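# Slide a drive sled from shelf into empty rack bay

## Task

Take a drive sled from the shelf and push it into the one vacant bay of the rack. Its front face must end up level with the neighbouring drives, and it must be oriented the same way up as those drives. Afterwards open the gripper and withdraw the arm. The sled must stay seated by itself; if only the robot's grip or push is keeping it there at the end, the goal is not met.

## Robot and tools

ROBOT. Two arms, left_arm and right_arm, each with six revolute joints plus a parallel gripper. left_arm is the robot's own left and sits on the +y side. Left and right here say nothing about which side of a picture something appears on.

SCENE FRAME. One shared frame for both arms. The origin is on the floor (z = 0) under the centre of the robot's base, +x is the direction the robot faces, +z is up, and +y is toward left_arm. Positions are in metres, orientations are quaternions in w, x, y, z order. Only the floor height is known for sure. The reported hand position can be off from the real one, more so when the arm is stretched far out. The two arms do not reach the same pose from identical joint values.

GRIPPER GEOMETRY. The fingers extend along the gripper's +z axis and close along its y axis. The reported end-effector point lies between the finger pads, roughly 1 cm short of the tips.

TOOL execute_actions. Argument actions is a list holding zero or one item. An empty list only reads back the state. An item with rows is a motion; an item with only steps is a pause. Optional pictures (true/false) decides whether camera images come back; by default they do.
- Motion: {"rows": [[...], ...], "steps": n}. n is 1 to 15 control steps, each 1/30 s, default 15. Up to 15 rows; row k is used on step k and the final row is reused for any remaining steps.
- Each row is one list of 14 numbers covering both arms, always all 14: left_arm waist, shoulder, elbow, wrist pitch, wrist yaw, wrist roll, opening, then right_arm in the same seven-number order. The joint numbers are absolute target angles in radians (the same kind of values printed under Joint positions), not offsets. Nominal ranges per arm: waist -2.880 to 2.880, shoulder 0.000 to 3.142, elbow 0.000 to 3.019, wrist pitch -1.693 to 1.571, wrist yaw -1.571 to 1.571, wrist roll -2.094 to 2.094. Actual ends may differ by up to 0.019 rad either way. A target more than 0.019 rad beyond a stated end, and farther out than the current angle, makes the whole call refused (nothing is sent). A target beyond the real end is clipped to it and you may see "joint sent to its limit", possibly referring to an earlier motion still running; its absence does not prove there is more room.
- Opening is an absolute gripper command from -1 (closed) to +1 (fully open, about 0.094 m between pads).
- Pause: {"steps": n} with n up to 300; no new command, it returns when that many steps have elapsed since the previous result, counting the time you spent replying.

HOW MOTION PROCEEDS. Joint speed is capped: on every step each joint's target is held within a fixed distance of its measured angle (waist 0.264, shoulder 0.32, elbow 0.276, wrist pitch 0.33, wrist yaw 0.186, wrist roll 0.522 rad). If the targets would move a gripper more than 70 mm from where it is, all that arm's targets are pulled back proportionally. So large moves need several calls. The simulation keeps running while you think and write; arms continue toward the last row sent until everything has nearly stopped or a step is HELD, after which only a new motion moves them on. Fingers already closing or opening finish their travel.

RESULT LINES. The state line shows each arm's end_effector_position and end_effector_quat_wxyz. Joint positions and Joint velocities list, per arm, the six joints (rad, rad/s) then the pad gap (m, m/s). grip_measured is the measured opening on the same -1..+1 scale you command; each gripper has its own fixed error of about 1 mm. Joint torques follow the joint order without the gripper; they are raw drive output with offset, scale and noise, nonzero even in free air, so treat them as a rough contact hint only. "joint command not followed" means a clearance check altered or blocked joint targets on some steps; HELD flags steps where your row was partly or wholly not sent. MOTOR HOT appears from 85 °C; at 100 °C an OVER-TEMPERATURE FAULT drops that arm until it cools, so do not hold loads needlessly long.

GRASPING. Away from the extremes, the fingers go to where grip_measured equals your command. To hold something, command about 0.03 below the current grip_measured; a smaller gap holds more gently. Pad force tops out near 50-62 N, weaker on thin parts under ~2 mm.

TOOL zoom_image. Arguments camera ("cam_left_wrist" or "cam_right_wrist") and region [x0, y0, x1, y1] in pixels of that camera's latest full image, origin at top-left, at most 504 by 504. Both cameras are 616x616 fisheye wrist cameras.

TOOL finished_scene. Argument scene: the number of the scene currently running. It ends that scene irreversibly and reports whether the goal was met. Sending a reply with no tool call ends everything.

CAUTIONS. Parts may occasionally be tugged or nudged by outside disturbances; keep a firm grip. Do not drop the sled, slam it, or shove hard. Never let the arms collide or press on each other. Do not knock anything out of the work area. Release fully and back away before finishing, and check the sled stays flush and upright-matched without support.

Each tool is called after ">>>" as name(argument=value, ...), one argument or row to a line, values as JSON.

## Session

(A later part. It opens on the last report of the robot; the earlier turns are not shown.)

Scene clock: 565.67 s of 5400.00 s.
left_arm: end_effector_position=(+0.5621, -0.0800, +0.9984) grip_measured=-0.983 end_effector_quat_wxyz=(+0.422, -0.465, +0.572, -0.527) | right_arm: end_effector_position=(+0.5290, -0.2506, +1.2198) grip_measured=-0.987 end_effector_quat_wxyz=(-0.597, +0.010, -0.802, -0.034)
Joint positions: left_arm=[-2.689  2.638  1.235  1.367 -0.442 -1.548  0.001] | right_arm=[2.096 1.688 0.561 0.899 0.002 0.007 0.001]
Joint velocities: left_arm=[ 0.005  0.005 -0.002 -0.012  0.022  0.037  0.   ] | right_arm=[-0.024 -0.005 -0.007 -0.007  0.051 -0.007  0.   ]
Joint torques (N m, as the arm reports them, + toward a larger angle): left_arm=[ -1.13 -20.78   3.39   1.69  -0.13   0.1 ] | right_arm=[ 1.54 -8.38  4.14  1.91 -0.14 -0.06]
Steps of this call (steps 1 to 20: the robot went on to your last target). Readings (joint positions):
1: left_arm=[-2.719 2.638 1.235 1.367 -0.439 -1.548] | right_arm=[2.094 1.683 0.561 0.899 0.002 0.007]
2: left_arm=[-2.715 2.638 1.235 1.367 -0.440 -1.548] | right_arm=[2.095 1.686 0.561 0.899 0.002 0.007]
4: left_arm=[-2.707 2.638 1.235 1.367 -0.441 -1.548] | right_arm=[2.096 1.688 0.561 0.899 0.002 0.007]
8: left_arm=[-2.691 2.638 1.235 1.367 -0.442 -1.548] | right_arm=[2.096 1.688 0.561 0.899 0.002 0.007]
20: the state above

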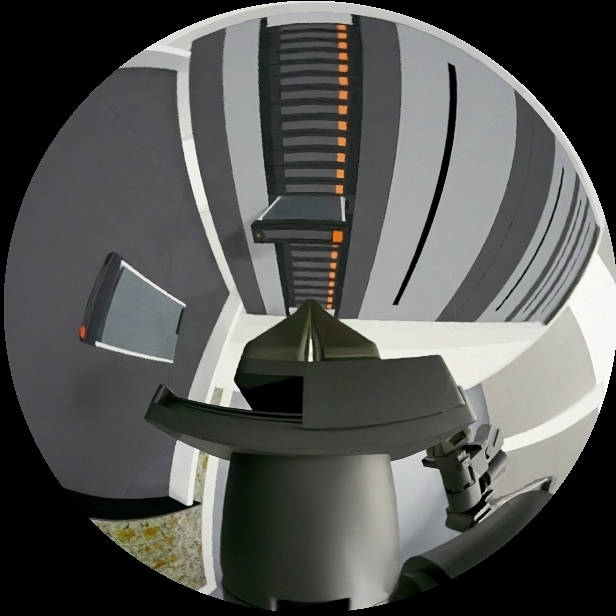

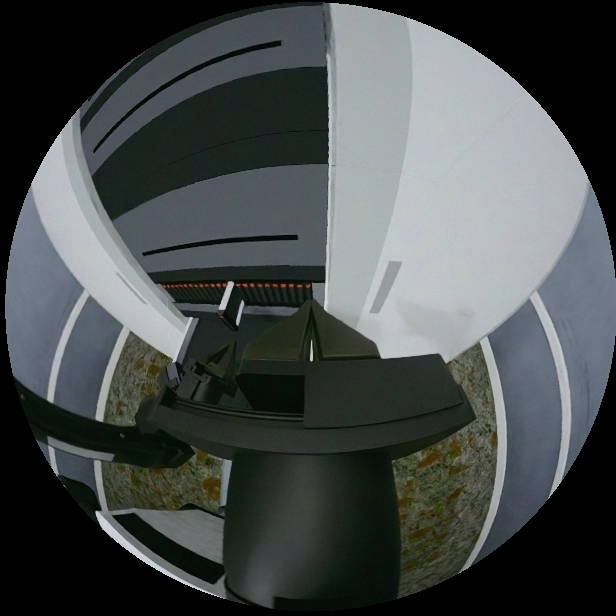

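>>> execute_actions(
  actions=[
    {"rows":[[-2.615,2.63,1.25,1.36,-0.445,-1.545,-1,2.1,1.7,0.55,0.9,0,0,-1]]},
  ],
)

Scene clock: 572.20 s of 5400.00 s.
left_arm: end_effector_position=(+0.5896, -0.0299, +0.9950) grip_measured=-0.983 end_effector_quat_wxyz=(+0.444, -0.488, +0.554, -0.507) | right_arm: end_effector_position=(+0.5290, -0.2506, +1.2198) grip_measured=-0.987 end_effector_quat_wxyz=(-0.597, +0.010, -0.802, -0.034)
Joint positions: left_arm=[-2.605  2.638  1.235  1.367 -0.443 -1.548  0.001] | right_arm=[2.096 1.688 0.561 0.899 0.002 0.007 0.001]
Joint velocities: left_arm=[-0.015 -0.005  0.002 -0.002 -0.007 -0.022  0.001] | right_arm=[-0.015 -0.015  0.002  0.002 -0.066 -0.022  0.   ]
Joint torques (N m, as the arm reports them, + toward a larger angle): left_arm=[ -2.15 -19.97   3.33   1.69  -0.09   0.1 ] | right_arm=[ 1.26 -8.38  4.12  1.89 -0.16 -0.05]
Steps of this call (steps 1 to 15: the robot went on to your last target; steps 16 to 90: nothing new was sent; then 3.03 s passed at rest; steps 91 to 105: all 15 steps of this action). Readings (joint positions):
91: left_arm=[-2.684 2.638 1.235 1.367 -0.442 -1.548] | right_arm=[2.096 1.688 0.561 0.899 0.002 0.007]
92: left_arm=[-2.679 2.638 1.235 1.367 -0.442 -1.548] | right_arm=[2.096 1.688 0.561 0.899 0.002 0.007]
94: left_arm=[-2.657 2.638 1.235 1.367 -0.442 -1.548] | right_arm=[2.096 1.688 0.561 0.899 0.002 0.007]
98: left_arm=[-2.612 2.638 1.235 1.367 -0.443 -1.548] | right_arm=[2.096 1.688 0.561 0.899 0.002 0.007]
105: the state above

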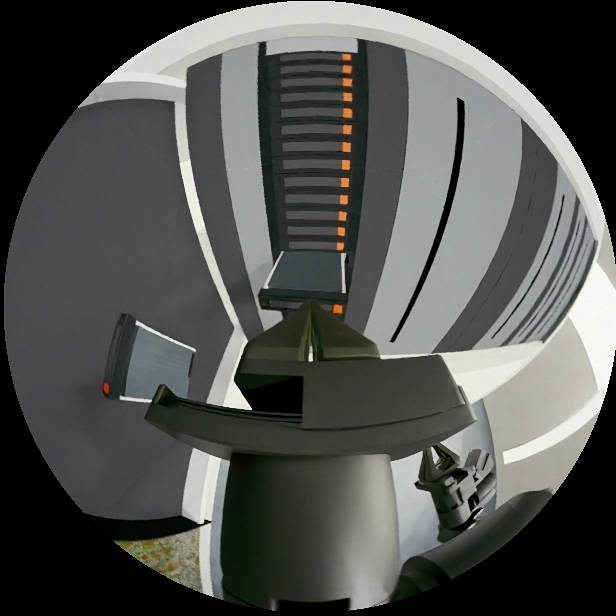

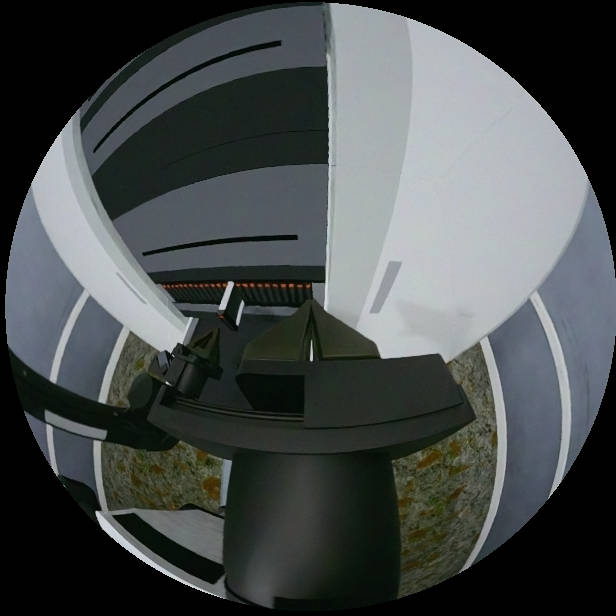

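>>> execute_actions(
  actions=[
    {"rows":[[-2.645,2.63,1.25,1.36,-0.445,-1.545,-1,2.1,1.7,0.55,0.9,0,0,-1]]},
  ],
)

Scene clock: 578.53 s of 5400.00 s.
left_arm: end_effector_position=(+0.5774, -0.0532, +0.9966) grip_measured=-0.983 end_effector_quat_wxyz=(+0.434, -0.478, +0.563, -0.516) | right_arm: end_effector_position=(+0.5290, -0.2506, +1.2198) grip_measured=-0.987 end_effector_quat_wxyz=(-0.597, +0.010, -0.802, -0.034)
Joint positions: left_arm=[-2.644  2.638  1.235  1.367 -0.443 -1.548  0.001] | right_arm=[2.096 1.688 0.561 0.899 0.002 0.007 0.001]
Joint velocities: left_arm=[-0.005 -0.015 -0.007 -0.017 -0.007 -0.022 -0.001] | right_arm=[-0.015  0.005  0.002 -0.002  0.066  0.037  0.   ]
Joint torques (N m, as the arm reports them, + toward a larger angle): left_arm=[ -1.71 -20.03   3.37   1.7   -0.08   0.1 ] | right_arm=[ 1.29 -8.32  4.09  1.89 -0.14 -0.04]
Steps of this call (steps 1 to 15: the robot went on to your last target; steps 16 to 90: nothing new was sent; then 2.83 s passed at rest; steps 91 to 105: all 15 steps of this action). Readings (joint positions):
91: left_arm=[-2.607 2.638 1.235 1.367 -0.443 -1.548] | right_arm=[2.096 1.688 0.561 0.899 0.002 0.007]
92: left_arm=[-2.610 2.638 1.235 1.367 -0.443 -1.548] | right_arm=[2.096 1.688 0.561 0.899 0.002 0.007]
94: left_arm=[-2.620 2.638 1.235 1.367 -0.443 -1.548] | right_arm=[2.096 1.688 0.561 0.899 0.002 0.007]
98: left_arm=[-2.639 2.638 1.235 1.367 -0.443 -1.548] | right_arm=[2.096 1.688 0.561 0.899 0.002 0.007]
105: the state above

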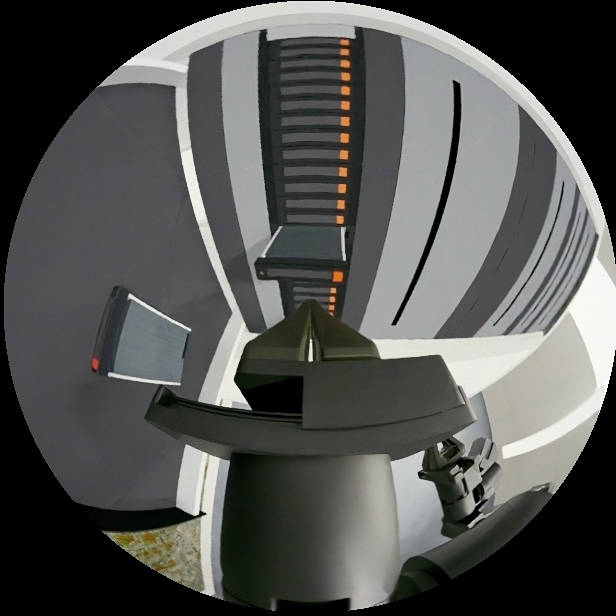

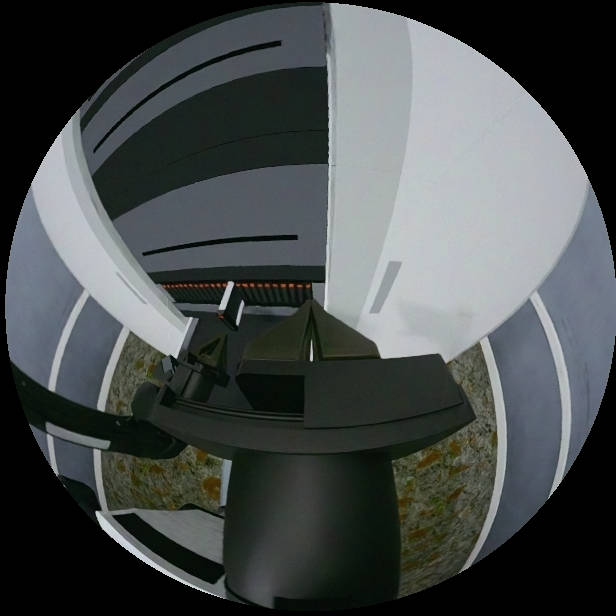

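>>> execute_actions(
  actions=[
    {"rows":[[-2.62,2.635,1.31,1.33,-0.42,-1.545,-1,2.1,1.7,0.55,0.9,0,0,-1],[-2.62,2.635,1.31,1.33,-0.42,-1.545,-1,2.1,1.7,0.55,0.9,0,0,-1],[-2.62,2.635,1.31,1.33,-0.42,-1.545,-1,2.1,1.7,0.55,0.9,0,0,-1],[-2.62,2.635,1.31,1.33,-0.42,-1.545,-1,2.1,1.7,0.55,0.9,0,0,-1],[-2.62,2.635,1.31,1.33,-0.42,-1.545,-1,2.1,1.7,0.55,0.9,0,0,-1],[-2.595,2.645,1.38,1.28,-0.395,-1.545,-1,2.1,1.7,0.55,0.9,0,0,-1]]},
  ],
)

Scene clock: 586.23 s of 5400.00 s.
left_arm: end_effector_position=(+0.6260, -0.0649, +1.0107) grip_measured=-0.983 end_effector_quat_wxyz=(+0.433, -0.469, +0.553, -0.535) | right_arm: end_effector_position=(+0.5290, -0.2506, +1.2198) grip_measured=-0.987 end_effector_quat_wxyz=(-0.597, +0.010, -0.802, -0.034)
Joint positions: left_arm=[-2.608  2.646  1.36   1.292 -0.387 -1.548  0.001] | right_arm=[2.096 1.688 0.561 0.899 0.002 0.007 0.001]
Joint velocities: left_arm=[-0.015 -0.005  0.012 -0.012 -0.022  0.007  0.   ] | right_arm=[ 0.005 -0.005  0.007  0.002  0.037 -0.007  0.   ]
Joint torques (N m, as the arm reports them, + toward a larger angle): left_arm=[ -0.13 -20.42   4.41   1.51  -0.38   0.1 ] | right_arm=[ 1.12 -8.6   4.12  1.87 -0.14 -0.05]
Steps of this call (steps 1 to 15: the robot went on to your last target; steps 16 to 90: nothing new was sent; then 4.20 s passed at rest; steps 91 to 105: all 15 steps of this action). Readings (joint positions):
91: left_arm=[-2.643 2.638 1.239 1.362 -0.434 -1.548] | right_arm=[2.096 1.688 0.561 0.899 0.002 0.007]
92: left_arm=[-2.641 2.640 1.250 1.353 -0.427 -1.548] | right_arm=[2.096 1.688 0.561 0.899 0.002 0.007]
94: left_arm=[-2.637 2.641 1.272 1.344 -0.424 -1.548] | right_arm=[2.096 1.688 0.561 0.899 0.002 0.007]
98: left_arm=[-2.620 2.645 1.332 1.304 -0.399 -1.548] | right_arm=[2.096 1.688 0.561 0.899 0.002 0.007]
105: the state above

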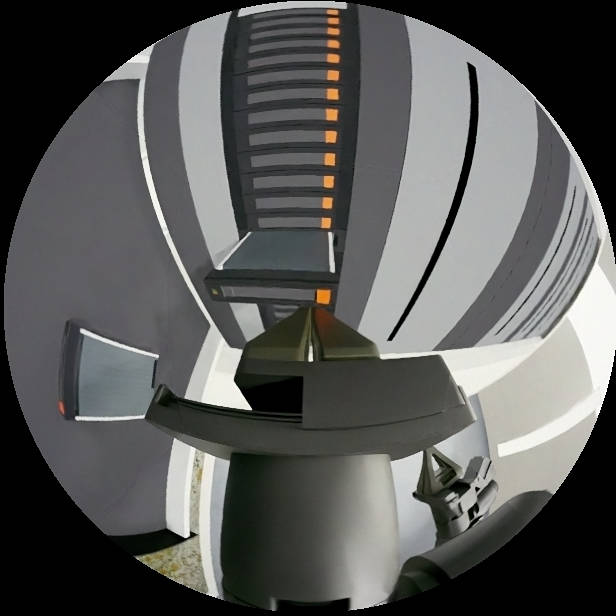

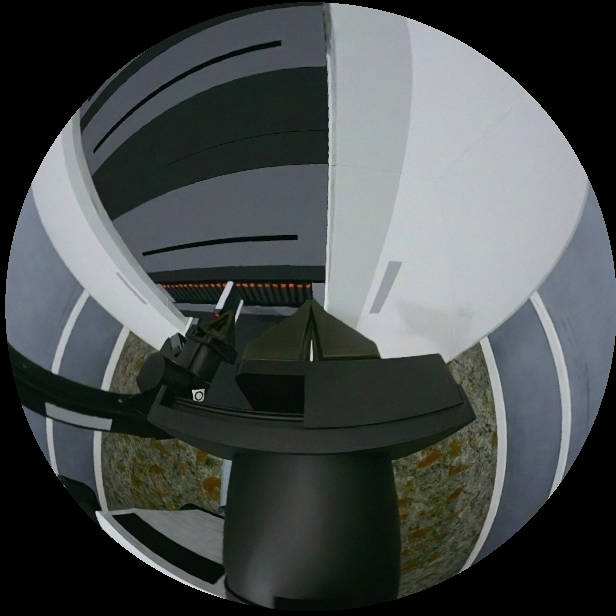

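>>> execute_actions(
  actions=[
    {"rows":[[-2.575,2.675,1.38,1.31,-0.39,-1.545,-1,2.1,1.7,0.55,0.9,0,0,-1]]},
  ],
)

Scene clock: 590.70 s of 5400.00 s.
left_arm: end_effector_position=(+0.6219, -0.0615, +0.9973) grip_measured=-0.983 end_effector_quat_wxyz=(+0.431, -0.471, +0.559, -0.529) | right_arm: end_effector_position=(+0.5290, -0.2506, +1.2198) grip_measured=-0.987 end_effector_quat_wxyz=(-0.597, +0.010, -0.802, -0.034)
Joint positions: left_arm=[-2.605  2.665  1.36   1.292 -0.384 -1.548  0.001] | right_arm=[2.096 1.688 0.561 0.899 0.002 0.007 0.001]
Joint velocities: left_arm=[-0.005 -0.005 -0.007 -0.002 -0.007 -0.066 -0.   ] | right_arm=[-0.015 -0.015  0.002 -0.012 -0.007 -0.022 -0.   ]
Joint torques (N m, as the arm reports them, + toward a larger angle): left_arm=[  1.46 -20.03   4.33   2.8   -0.28   0.11] | right_arm=[ 1.4  -8.5   4.14  1.83 -0.16 -0.04]
Steps of this call (steps 1 to 15: the robot went on to your last target; steps 16 to 90: nothing new was sent; then 0.97 s passed at rest; steps 91 to 105: all 15 steps of this action). Readings (joint positions):
91: left_arm=[-2.608 2.647 1.360 1.292 -0.387 -1.548] | right_arm=[2.096 1.688 0.561 0.899 0.002 0.007]
92: left_arm=[-2.607 2.648 1.360 1.292 -0.386 -1.548] | right_arm=[2.096 1.688 0.561 0.899 0.002 0.007]
94: left_arm=[-2.606 2.652 1.360 1.292 -0.384 -1.548] | right_arm=[2.096 1.688 0.561 0.899 0.002 0.007]
98: left_arm=[-2.605 2.662 1.360 1.292 -0.384 -1.548] | right_arm=[2.096 1.688 0.561 0.899 0.002 0.007]
105: the state above

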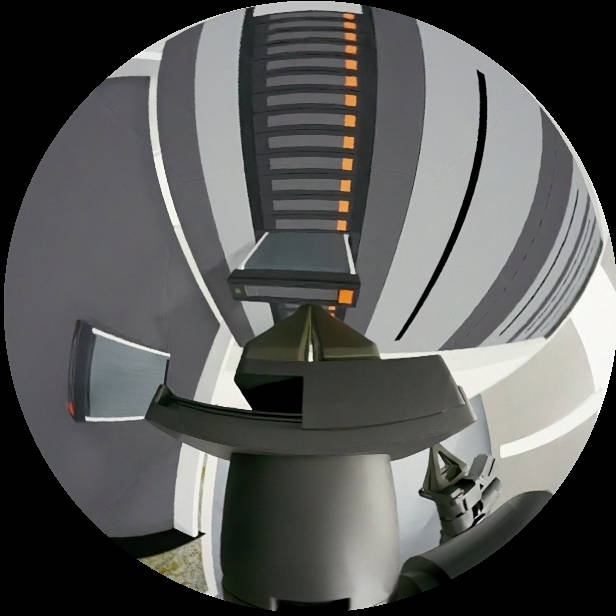

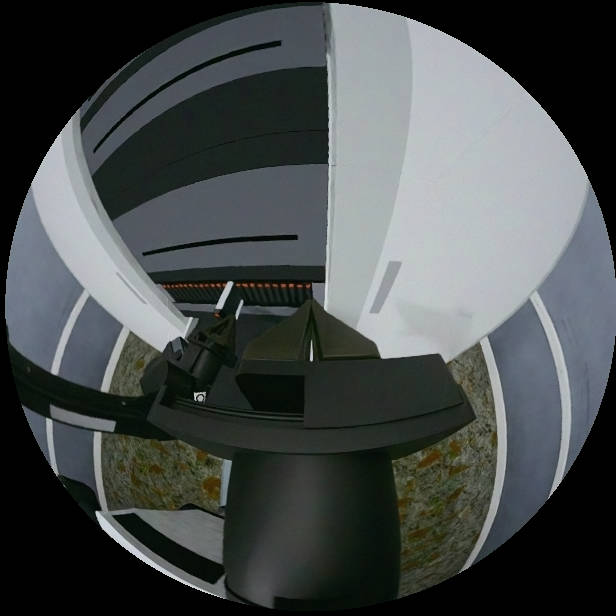

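>>> execute_actions(
  actions=[
    {"rows":[[-2.615,2.66,1.3,1.33,-0.4,-1.545,-1,2.1,1.7,0.55,0.9,0,0,-1],[-2.615,2.66,1.3,1.33,-0.4,-1.545,-1,2.1,1.7,0.55,0.9,0,0,-1],[-2.615,2.66,1.3,1.33,-0.4,-1.545,-1,2.1,1.7,0.55,0.9,0,0,-1],[-2.615,2.66,1.3,1.33,-0.4,-1.545,-1,2.1,1.7,0.55,0.9,0,0,-1],[-2.615,2.66,1.3,1.33,-0.4,-1.545,-1,2.1,1.7,0.55,0.9,0,0,-1],[-2.615,2.66,1.3,1.33,-0.4,-1.545,-1,2.1,1.7,0.55,0.9,0,0,-1],[-2.615,2.66,1.3,1.33,-0.4,-1.545,-1,2.1,1.7,0.55,0.9,0,0,-1],[-2.615,2.66,1.3,1.33,-0.4,-1.545,-1,2.1,1.7,0.55,0.9,0,0,-1],[-2.585,2.66,1.3,1.33,-0.4,-1.545,-1,2.1,1.7,0.55,0.9,0,0,-1]]},
  ],
)

Scene clock: 599.90 s of 5400.00 s.
left_arm: end_effector_position=(+0.6049, -0.0401, +0.9814) grip_measured=-0.983 end_effector_quat_wxyz=(+0.432, -0.481, +0.570, -0.508) | right_arm: end_effector_position=(+0.5290, -0.2506, +1.2198) grip_measured=-0.987 end_effector_quat_wxyz=(-0.597, +0.010, -0.802, -0.034)
Joint positions: left_arm=[-2.594  2.665  1.298  1.308 -0.397 -1.548  0.001] | right_arm=[2.096 1.688 0.561 0.899 0.002 0.007 0.001]
Joint velocities: left_arm=[ 0.063 -0.005  0.007  0.007 -0.066 -0.051  0.001] | right_arm=[ 0.005  0.005 -0.027 -0.017 -0.007  0.037  0.   ]
Joint torques (N m, as the arm reports them, + toward a larger angle): left_arm=[ -1.02 -20.48   2.75   3.07  -0.15   0.1 ] | right_arm=[ 1.14 -8.52  4.11  1.85 -0.16 -0.05]
Steps of this call (steps 1 to 15: the robot went on to your last target; steps 16 to 90: nothing new was sent; then 5.70 s passed at rest; steps 91 to 105: all 15 steps of this action). Readings (joint positions):
91: left_arm=[-2.607 2.665 1.353 1.295 -0.386 -1.548] | right_arm=[2.096 1.688 0.561 0.899 0.002 0.007]
92: left_arm=[-2.608 2.661 1.340 1.301 -0.389 -1.548] | right_arm=[2.096 1.688 0.561 0.899 0.002 0.007]
94: left_arm=[-2.610 2.660 1.315 1.307 -0.395 -1.548] | right_arm=[2.096 1.688 0.561 0.899 0.002 0.007]
98: left_arm=[-2.610 2.665 1.298 1.307 -0.397 -1.548] | right_arm=[2.096 1.688 0.561 0.899 0.002 0.007]
105: the state above

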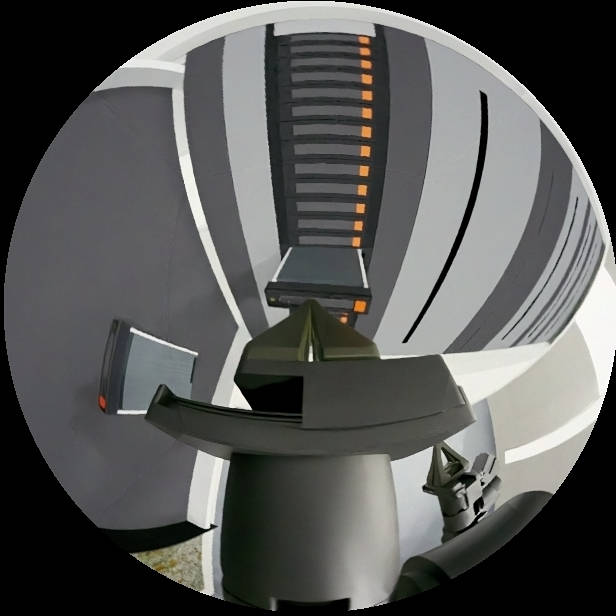

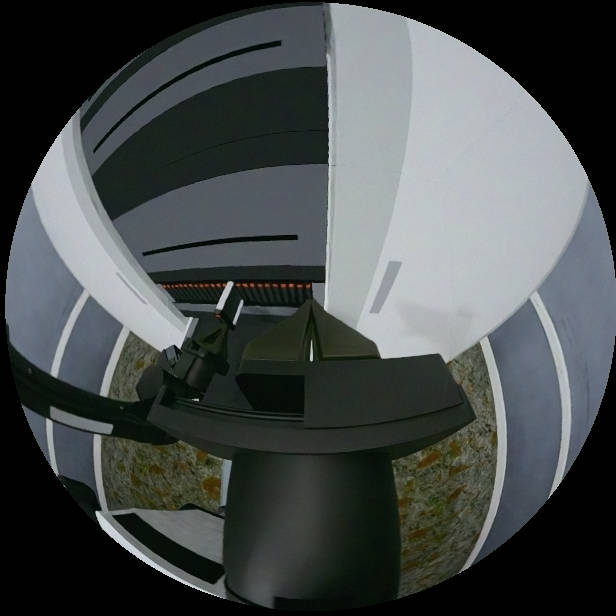

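>>> execute_actions(
  actions=[
    {"rows":[[-2.59,2.65,1.37,1.3,-0.4,-1.545,-1,2.1,1.7,0.55,0.9,0,0,-1]]},
  ],
)

Scene clock: 604.37 s of 5400.00 s.
left_arm: end_effector_position=(+0.6235, -0.0471, +0.9961) grip_measured=-0.983 end_effector_quat_wxyz=(+0.439, -0.478, +0.552, -0.523) | right_arm: end_effector_position=(+0.5290, -0.2506, +1.2198) grip_measured=-0.987 end_effector_quat_wxyz=(-0.597, +0.010, -0.802, -0.034)
Joint positions: left_arm=[-2.59   2.666  1.349  1.308 -0.398 -1.548  0.001] | right_arm=[2.096 1.688 0.561 0.899 0.002 0.007 0.001]
Joint velocities: left_arm=[ 0.005 -0.005 -0.002 -0.007 -0.066  0.022  0.   ] | right_arm=[-0.005 -0.015  0.007  0.007 -0.022  0.022 -0.001]
Joint torques (N m, as the arm reports them, + toward a larger angle): left_arm=[ -1.38 -21.5    4.2    1.61  -0.12   0.11] | right_arm=[ 1.35 -8.51  4.1   1.88 -0.16 -0.06]
Steps of this call (steps 1 to 15: the robot went on to your last target; steps 16 to 90: nothing new was sent; then 0.97 s passed at rest; steps 91 to 105: all 15 steps of this action). Readings (joint positions):
91: left_arm=[-2.590 2.665 1.302 1.308 -0.398 -1.548] | right_arm=[2.096 1.688 0.561 0.899 0.002 0.007]
92: left_arm=[-2.590 2.666 1.309 1.308 -0.398 -1.548] | right_arm=[2.096 1.688 0.561 0.899 0.002 0.007]
94: left_arm=[-2.590 2.666 1.326 1.308 -0.398 -1.548] | right_arm=[2.096 1.688 0.561 0.899 0.002 0.007]
98: left_arm=[-2.590 2.666 1.349 1.308 -0.398 -1.548] | right_arm=[2.096 1.688 0.561 0.899 0.002 0.007]
105: the state above

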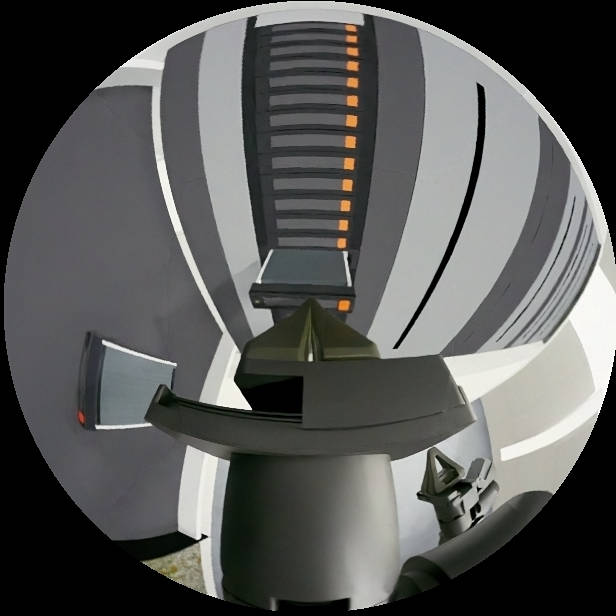

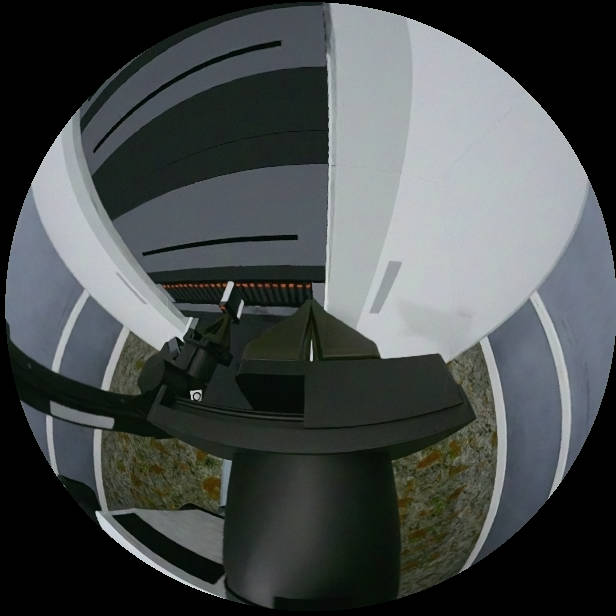

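>>> execute_actions(
  actions=[
    {"rows":[[-2.565,2.66,1.42,1.27,-0.385,-1.545,-1,2.1,1.7,0.55,0.9,0,0,-1],[-2.565,2.66,1.42,1.27,-0.385,-1.545,-1,2.1,1.7,0.55,0.9,0,0,-1],[-2.565,2.66,1.42,1.27,-0.385,-1.545,-1,2.1,1.7,0.55,0.9,0,0,-1],[-2.565,2.66,1.42,1.27,-0.385,-1.545,-1,2.1,1.7,0.55,0.9,0,0,-1],[-2.565,2.66,1.42,1.27,-0.385,-1.545,-1,2.1,1.7,0.55,0.9,0,0,-1],[-2.55,2.675,1.47,1.23,-0.37,-1.545,-1,2.1,1.7,0.55,0.9,0,0,-1],[-2.55,2.675,1.47,1.23,-0.37,-1.545,-1,2.1,1.7,0.55,0.9,0,0,-1],[-2.55,2.675,1.47,1.23,-0.37,-1.545,-1,2.1,1.7,0.55,0.9,0,0,-1],[-2.55,2.675,1.47,1.23,-0.37,-1.545,-1,2.1,1.7,0.55,0.9,0,0,-1],[-2.55,2.675,1.47,1.23,-0.37,-1.545,-1,2.1,1.7,0.55,0.9,0,0,-1],[-2.535,2.69,1.52,1.19,-0.355,-1.545,-1,2.1,1.7,0.55,0.9,0,0,-1]]},
  ],
)

Scene clock: 613.70 s of 5400.00 s.
left_arm: end_effector_position=(+0.6785, -0.0465, +1.0078) grip_measured=-0.983 end_effector_quat_wxyz=(+0.444, -0.477, +0.543, -0.530) | right_arm: end_effector_position=(+0.5290, -0.2506, +1.2198) grip_measured=-0.987 end_effector_quat_wxyz=(-0.597, +0.010, -0.802, -0.034)
Joint positions: left_arm=[-2.544  2.679  1.488  1.205 -0.357 -1.548  0.001] | right_arm=[2.096 1.688 0.561 0.899 0.002 0.007 0.001]
Joint velocities: left_arm=[ 0.063 -0.005  0.076 -0.066  0.051  0.022 -0.001] | right_arm=[-0.005  0.005 -0.012 -0.032  0.022 -0.007 -0.001]
Joint torques (N m, as the arm reports them, + toward a larger angle): left_arm=[ -0.57 -21.32   5.57   1.48   0.11   0.11] | right_arm=[ 1.24 -8.4   4.17  1.92 -0.14 -0.06]
Steps of this call (steps 1 to 15: the robot went on to your last target; steps 16 to 90: nothing new was sent; then 5.83 s passed at rest; steps 91 to 105: all 15 steps of this action). Readings (joint positions):
91: left_arm=[-2.589 2.666 1.353 1.302 -0.394 -1.548] | right_arm=[2.096 1.688 0.561 0.899 0.002 0.007]
92: left_arm=[-2.588 2.667 1.360 1.294 -0.390 -1.548] | right_arm=[2.096 1.688 0.561 0.899 0.002 0.007]
94: left_arm=[-2.583 2.667 1.376 1.284 -0.389 -1.548] | right_arm=[2.096 1.688 0.561 0.899 0.002 0.007]
98: left_arm=[-2.569 2.671 1.423 1.252 -0.374 -1.548] | right_arm=[2.096 1.688 0.561 0.899 0.002 0.007]
105: the state above

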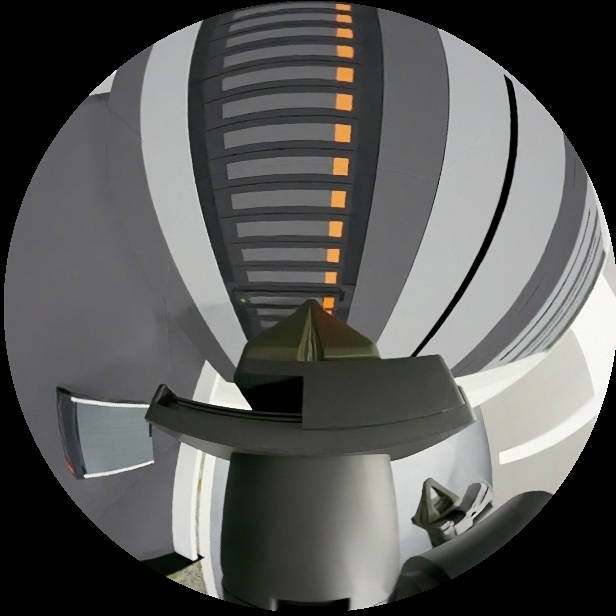

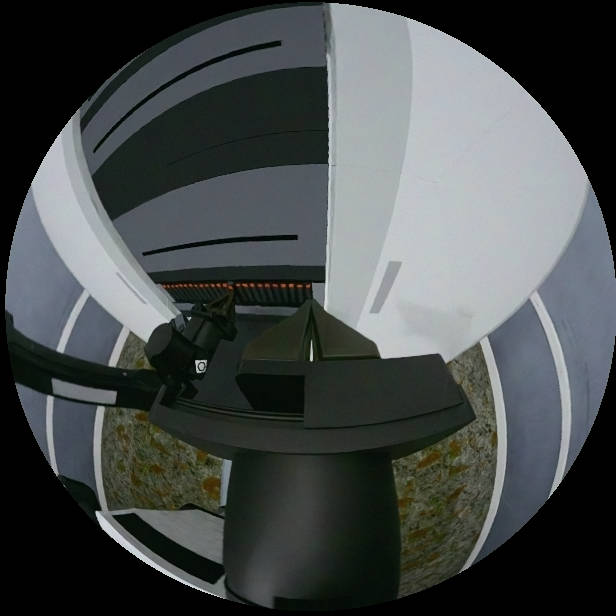

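>>> execute_actions(
  actions=[
    {"rows":[[-2.52,2.71,1.56,1.16,-0.34,-1.545,-1,2.1,1.7,0.55,0.9,0,0,-1]]},
  ],
)

>>> zoom_image(
  camera="cam_left_wrist",
  region=[210,200,400,340],
)

Scene clock: 618.57 s of 5400.00 s.
left_arm: end_effector_position=(+0.6877, -0.0450, +0.9962) grip_measured=-0.983 end_effector_quat_wxyz=(+0.440, -0.478, +0.550, -0.524) | right_arm: end_effector_position=(+0.5290, -0.2506, +1.2198) grip_measured=-0.987 end_effector_quat_wxyz=(-0.597, +0.010, -0.802, -0.034)
Joint positions: left_arm=[-2.533  2.702  1.525  1.172 -0.341 -1.548  0.001] | right_arm=[2.096 1.688 0.561 0.899 0.002 0.007 0.001]
Joint velocities: left_arm=[-0.015 -0.015 -0.007 -0.017 -0.007 -0.037  0.   ] | right_arm=[ 0.015 -0.005  0.012  0.002  0.007 -0.022 -0.   ]
Joint torques (N m, as the arm reports them, + toward a larger angle): left_arm=[ -0.37 -21.43   6.15   1.54   0.04   0.11] | right_arm=[ 1.43 -8.51  4.14  1.89 -0.18 -0.05]
Steps of this call (steps 1 to 15: the robot went on to your last target; steps 16 to 90: nothing new was sent; then 1.37 s passed at rest; steps 91 to 105: all 15 steps of this action). Readings (joint positions):
91: left_arm=[-2.539 2.682 1.495 1.196 -0.350 -1.548] | right_arm=[2.096 1.688 0.561 0.899 0.002 0.007]
92: left_arm=[-2.538 2.686 1.505 1.187 -0.346 -1.548] | right_arm=[2.096 1.688 0.561 0.899 0.002 0.007]
94: left_arm=[-2.536 2.695 1.523 1.177 -0.343 -1.548] | right_arm=[2.096 1.688 0.561 0.899 0.002 0.007]
98: left_arm=[-2.534 2.700 1.525 1.173 -0.341 -1.548] | right_arm=[2.096 1.688 0.561 0.899 0.002 0.007]
105: the state above

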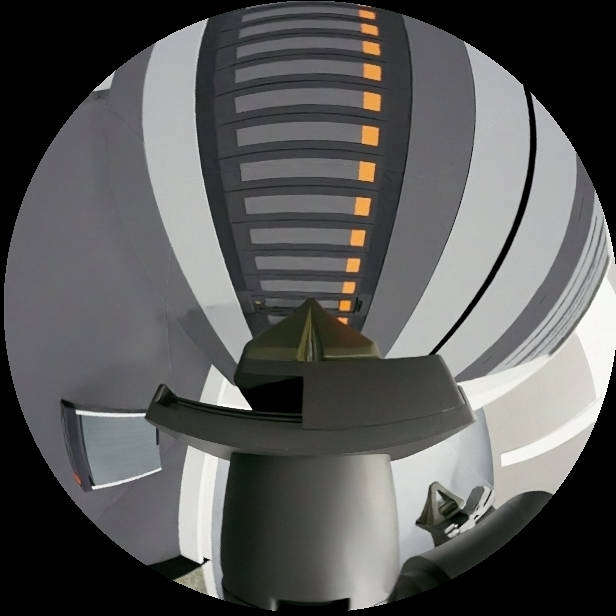

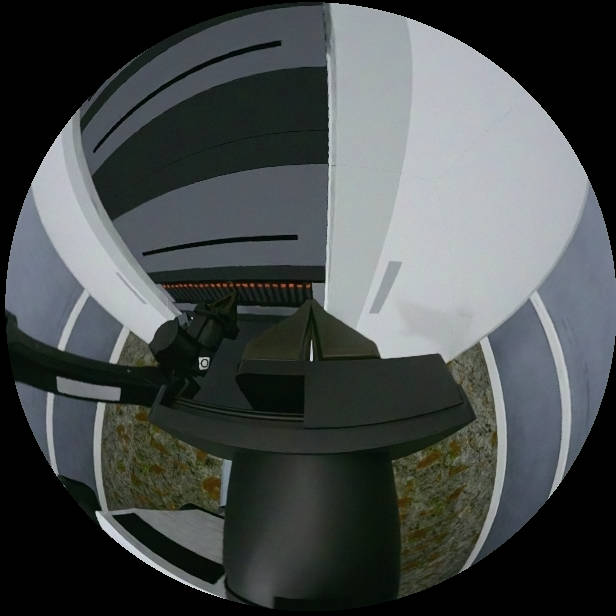

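Region (210, 200, 400, 340) of cam_left_wrist's 616x616 image, scaled by 2.653, with more detail than that image has; it fills the top 371 rows of this view, and the rest is white.

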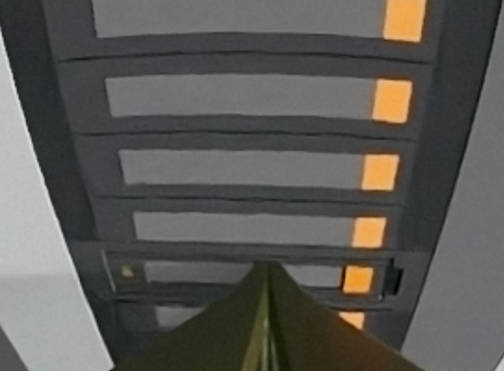

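>>> execute_actions(
  actions=[
    {"rows":[[-2.51,2.715,1.6,1.13,-0.33,-1.545,-1,2.1,1.7,0.55,0.9,0,0,-1],[-2.51,2.715,1.6,1.13,-0.33,-1.545,-1,2.1,1.7,0.55,0.9,0,0,-1],[-2.51,2.715,1.6,1.13,-0.33,-1.545,-1,2.1,1.7,0.55,0.9,0,0,-1],[-2.51,2.715,1.6,1.13,-0.33,-1.545,-1,2.1,1.7,0.55,0.9,0,0,-1],[-2.51,2.715,1.6,1.13,-0.33,-1.545,-1,2.1,1.7,0.55,0.9,0,0,-1],[-2.51,2.715,1.6,1.13,-0.33,-1.545,-1,2.1,1.7,0.55,0.9,0,0,-1],[-2.50,2.725,1.65,1.10,-0.32,-1.545,-1,2.1,1.7,0.55,0.9,0,0,-1]]},
  ],
)

>>> zoom_image(
  camera="cam_left_wrist",
  region=[210,200,400,340],
)

Scene clock: 628.77 s of 5400.00 s.
left_arm: end_effector_position=(+0.6898, -0.0517, +0.9802) grip_measured=-0.983 end_effector_quat_wxyz=(+0.429, -0.476, +0.566, -0.519) | right_arm: end_effector_position=(+0.5290, -0.2506, +1.2198) grip_measured=-0.987 end_effector_quat_wxyz=(-0.597, +0.010, -0.802, -0.034)
Joint positions: left_arm=[-2.533  2.726  1.556  1.131 -0.32  -1.548  0.001] | right_arm=[2.096 1.688 0.561 0.899 0.002 0.007 0.001]
Joint velocities: left_arm=[ 0.005 -0.005 -0.012 -0.002 -0.051 -0.051  0.   ] | right_arm=[-0.005 -0.005  0.002  0.012 -0.022  0.007 -0.   ]
Joint torques (N m, as the arm reports them, + toward a larger angle): left_arm=[  1.51 -22.32  10.     0.63  -0.01   0.11] | right_arm=[ 1.31 -8.42  4.08  1.89 -0.16 -0.05]
Steps of this call (steps 1 to 15: the robot went on to your last target; steps 16 to 90: nothing new was sent; then 6.70 s passed at rest; steps 91 to 105: all 15 steps of this action). Readings (joint positions):
91: left_arm=[-2.532 2.702 1.529 1.165 -0.337 -1.548] | right_arm=[2.096 1.688 0.561 0.899 0.002 0.007]
92: left_arm=[-2.532 2.704 1.531 1.162 -0.334 -1.548] | right_arm=[2.096 1.688 0.561 0.899 0.002 0.007]
94: left_arm=[-2.532 2.706 1.534 1.156 -0.332 -1.548] | right_arm=[2.096 1.688 0.561 0.899 0.002 0.007]
98: left_arm=[-2.533 2.712 1.542 1.142 -0.327 -1.548] | right_arm=[2.096 1.688 0.561 0.899 0.002 0.007]
105: the state above

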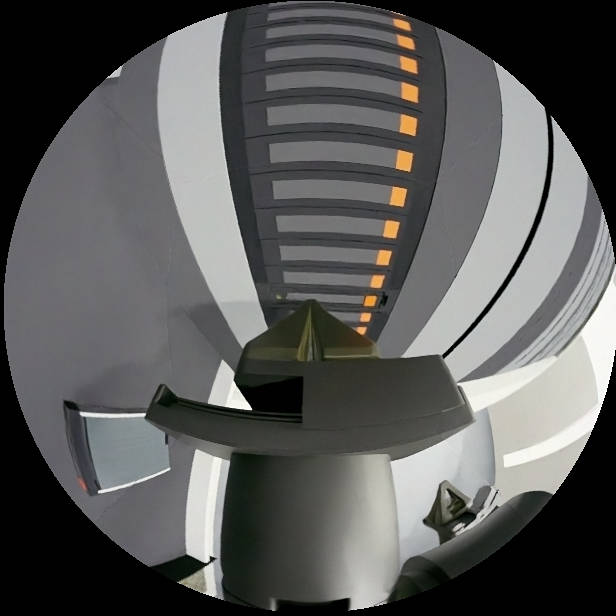

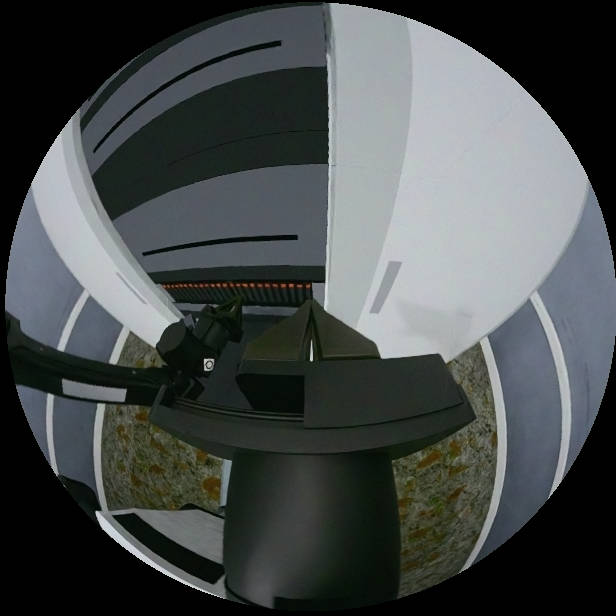

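Region (210, 200, 400, 340) of cam_left_wrist's 616x616 image, scaled by 2.653, with more detail than that image has; it fills the top 371 rows of this view, and the rest is white.

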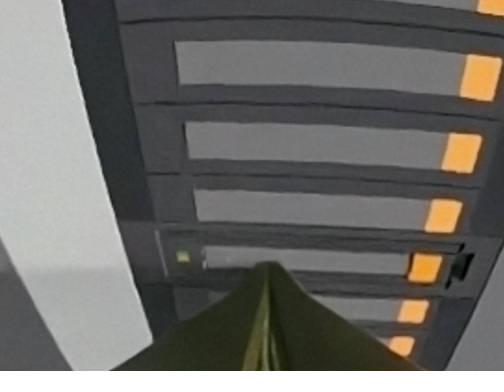

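>>> execute_actions(
  actions=[
    {"rows":[[-2.54,2.70,1.52,1.16,-0.33,-1.545,-1,2.1,1.7,0.55,0.9,0,0,-1],[-2.54,2.70,1.52,1.16,-0.33,-1.545,-1,2.1,1.7,0.55,0.9,0,0,-1],[-2.54,2.70,1.52,1.16,-0.33,-1.545,-1,2.1,1.7,0.55,0.9,0,0,-1],[-2.57,2.66,1.4,1.25,-0.33,-1.545,-1,2.1,1.7,0.55,0.9,0,0,-1],[-2.57,2.66,1.4,1.25,-0.33,-1.545,-1,2.1,1.7,0.55,0.9,0,0,-1],[-2.57,2.66,1.4,1.25,-0.33,-1.545,-1,2.1,1.7,0.55,0.9,0,0,-1],[-2.59,2.62,1.25,1.33,-0.33,-1.545,-1,2.1,1.7,0.55,0.9,0,0,-1]]},
  ],
)

>>> zoom_image(
  camera="cam_left_wrist",
  region=[230,150,400,310],
)

Scene clock: 639.13 s of 5400.00 s.
left_arm: end_effector_position=(+0.5886, -0.0424, +0.9794) grip_measured=-0.983 end_effector_quat_wxyz=(+0.407, -0.467, +0.596, -0.511) | right_arm: end_effector_position=(+0.5290, -0.2506, +1.2198) grip_measured=-0.987 end_effector_quat_wxyz=(-0.597, +0.010, -0.802, -0.034)
Joint positions: left_arm=[-2.594  2.641  1.239  1.305 -0.329 -1.548  0.001] | right_arm=[2.096 1.688 0.561 0.899 0.002 0.007 0.001]
Joint velocities: left_arm=[-0.044 -0.034  0.002  0.037 -0.022 -0.022  0.   ] | right_arm=[ 0.005  0.005  0.002 -0.002  0.007 -0.037 -0.001]
Joint torques (N m, as the arm reports them, + toward a larger angle): left_arm=[ -1.22 -20.92   3.24   3.04  -0.09   0.1 ] | right_arm=[ 1.3  -8.5   4.06  1.88 -0.16 -0.06]
Steps of this call (steps 1 to 15: the robot went on to your last target; steps 16 to 90: nothing new was sent; then 6.87 s passed at rest; steps 91 to 105: all 15 steps of this action). Readings (joint positions):
91: left_arm=[-2.536 2.726 1.548 1.135 -0.322 -1.548] | right_arm=[2.096 1.688 0.561 0.899 0.002 0.007]
92: left_arm=[-2.536 2.723 1.539 1.137 -0.324 -1.548] | right_arm=[2.096 1.688 0.561 0.899 0.002 0.007]
94: left_arm=[-2.538 2.717 1.510 1.156 -0.326 -1.548] | right_arm=[2.096 1.688 0.561 0.899 0.002 0.007]
98: left_arm=[-2.553 2.664 1.337 1.260 -0.328 -1.548] | right_arm=[2.096 1.688 0.561 0.899 0.002 0.007]
105: the state above

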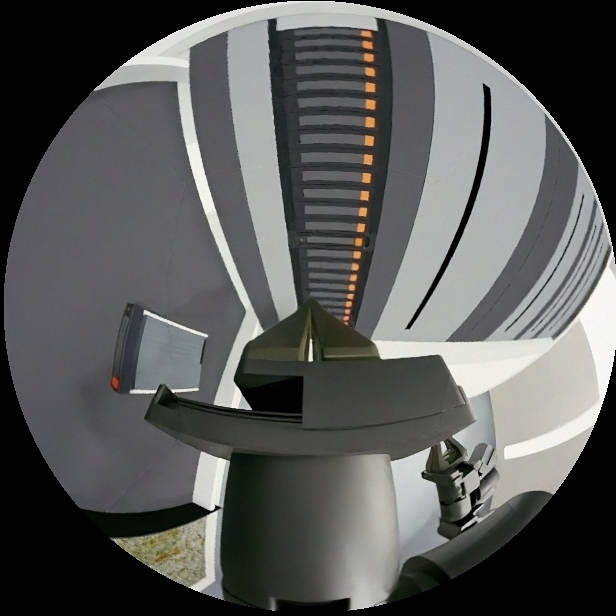

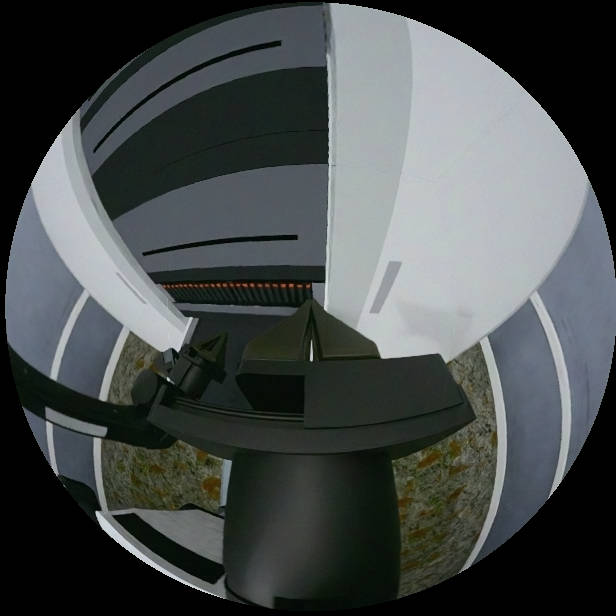

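Region (230, 150, 400, 310) of cam_left_wrist's 616x616 image, scaled by 2.965, with more detail than that image has; it fills the top 474 rows of this view, and the rest is white.

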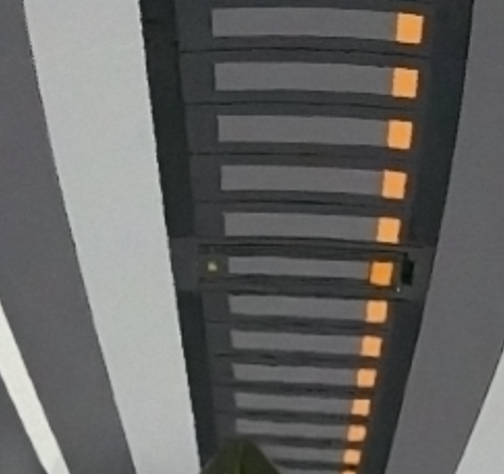

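The sled looks flush with its neighbours, and both grippers are clear of it.

>>> finished_scene(
  scene=1,
)

The scene is finished: the task was done.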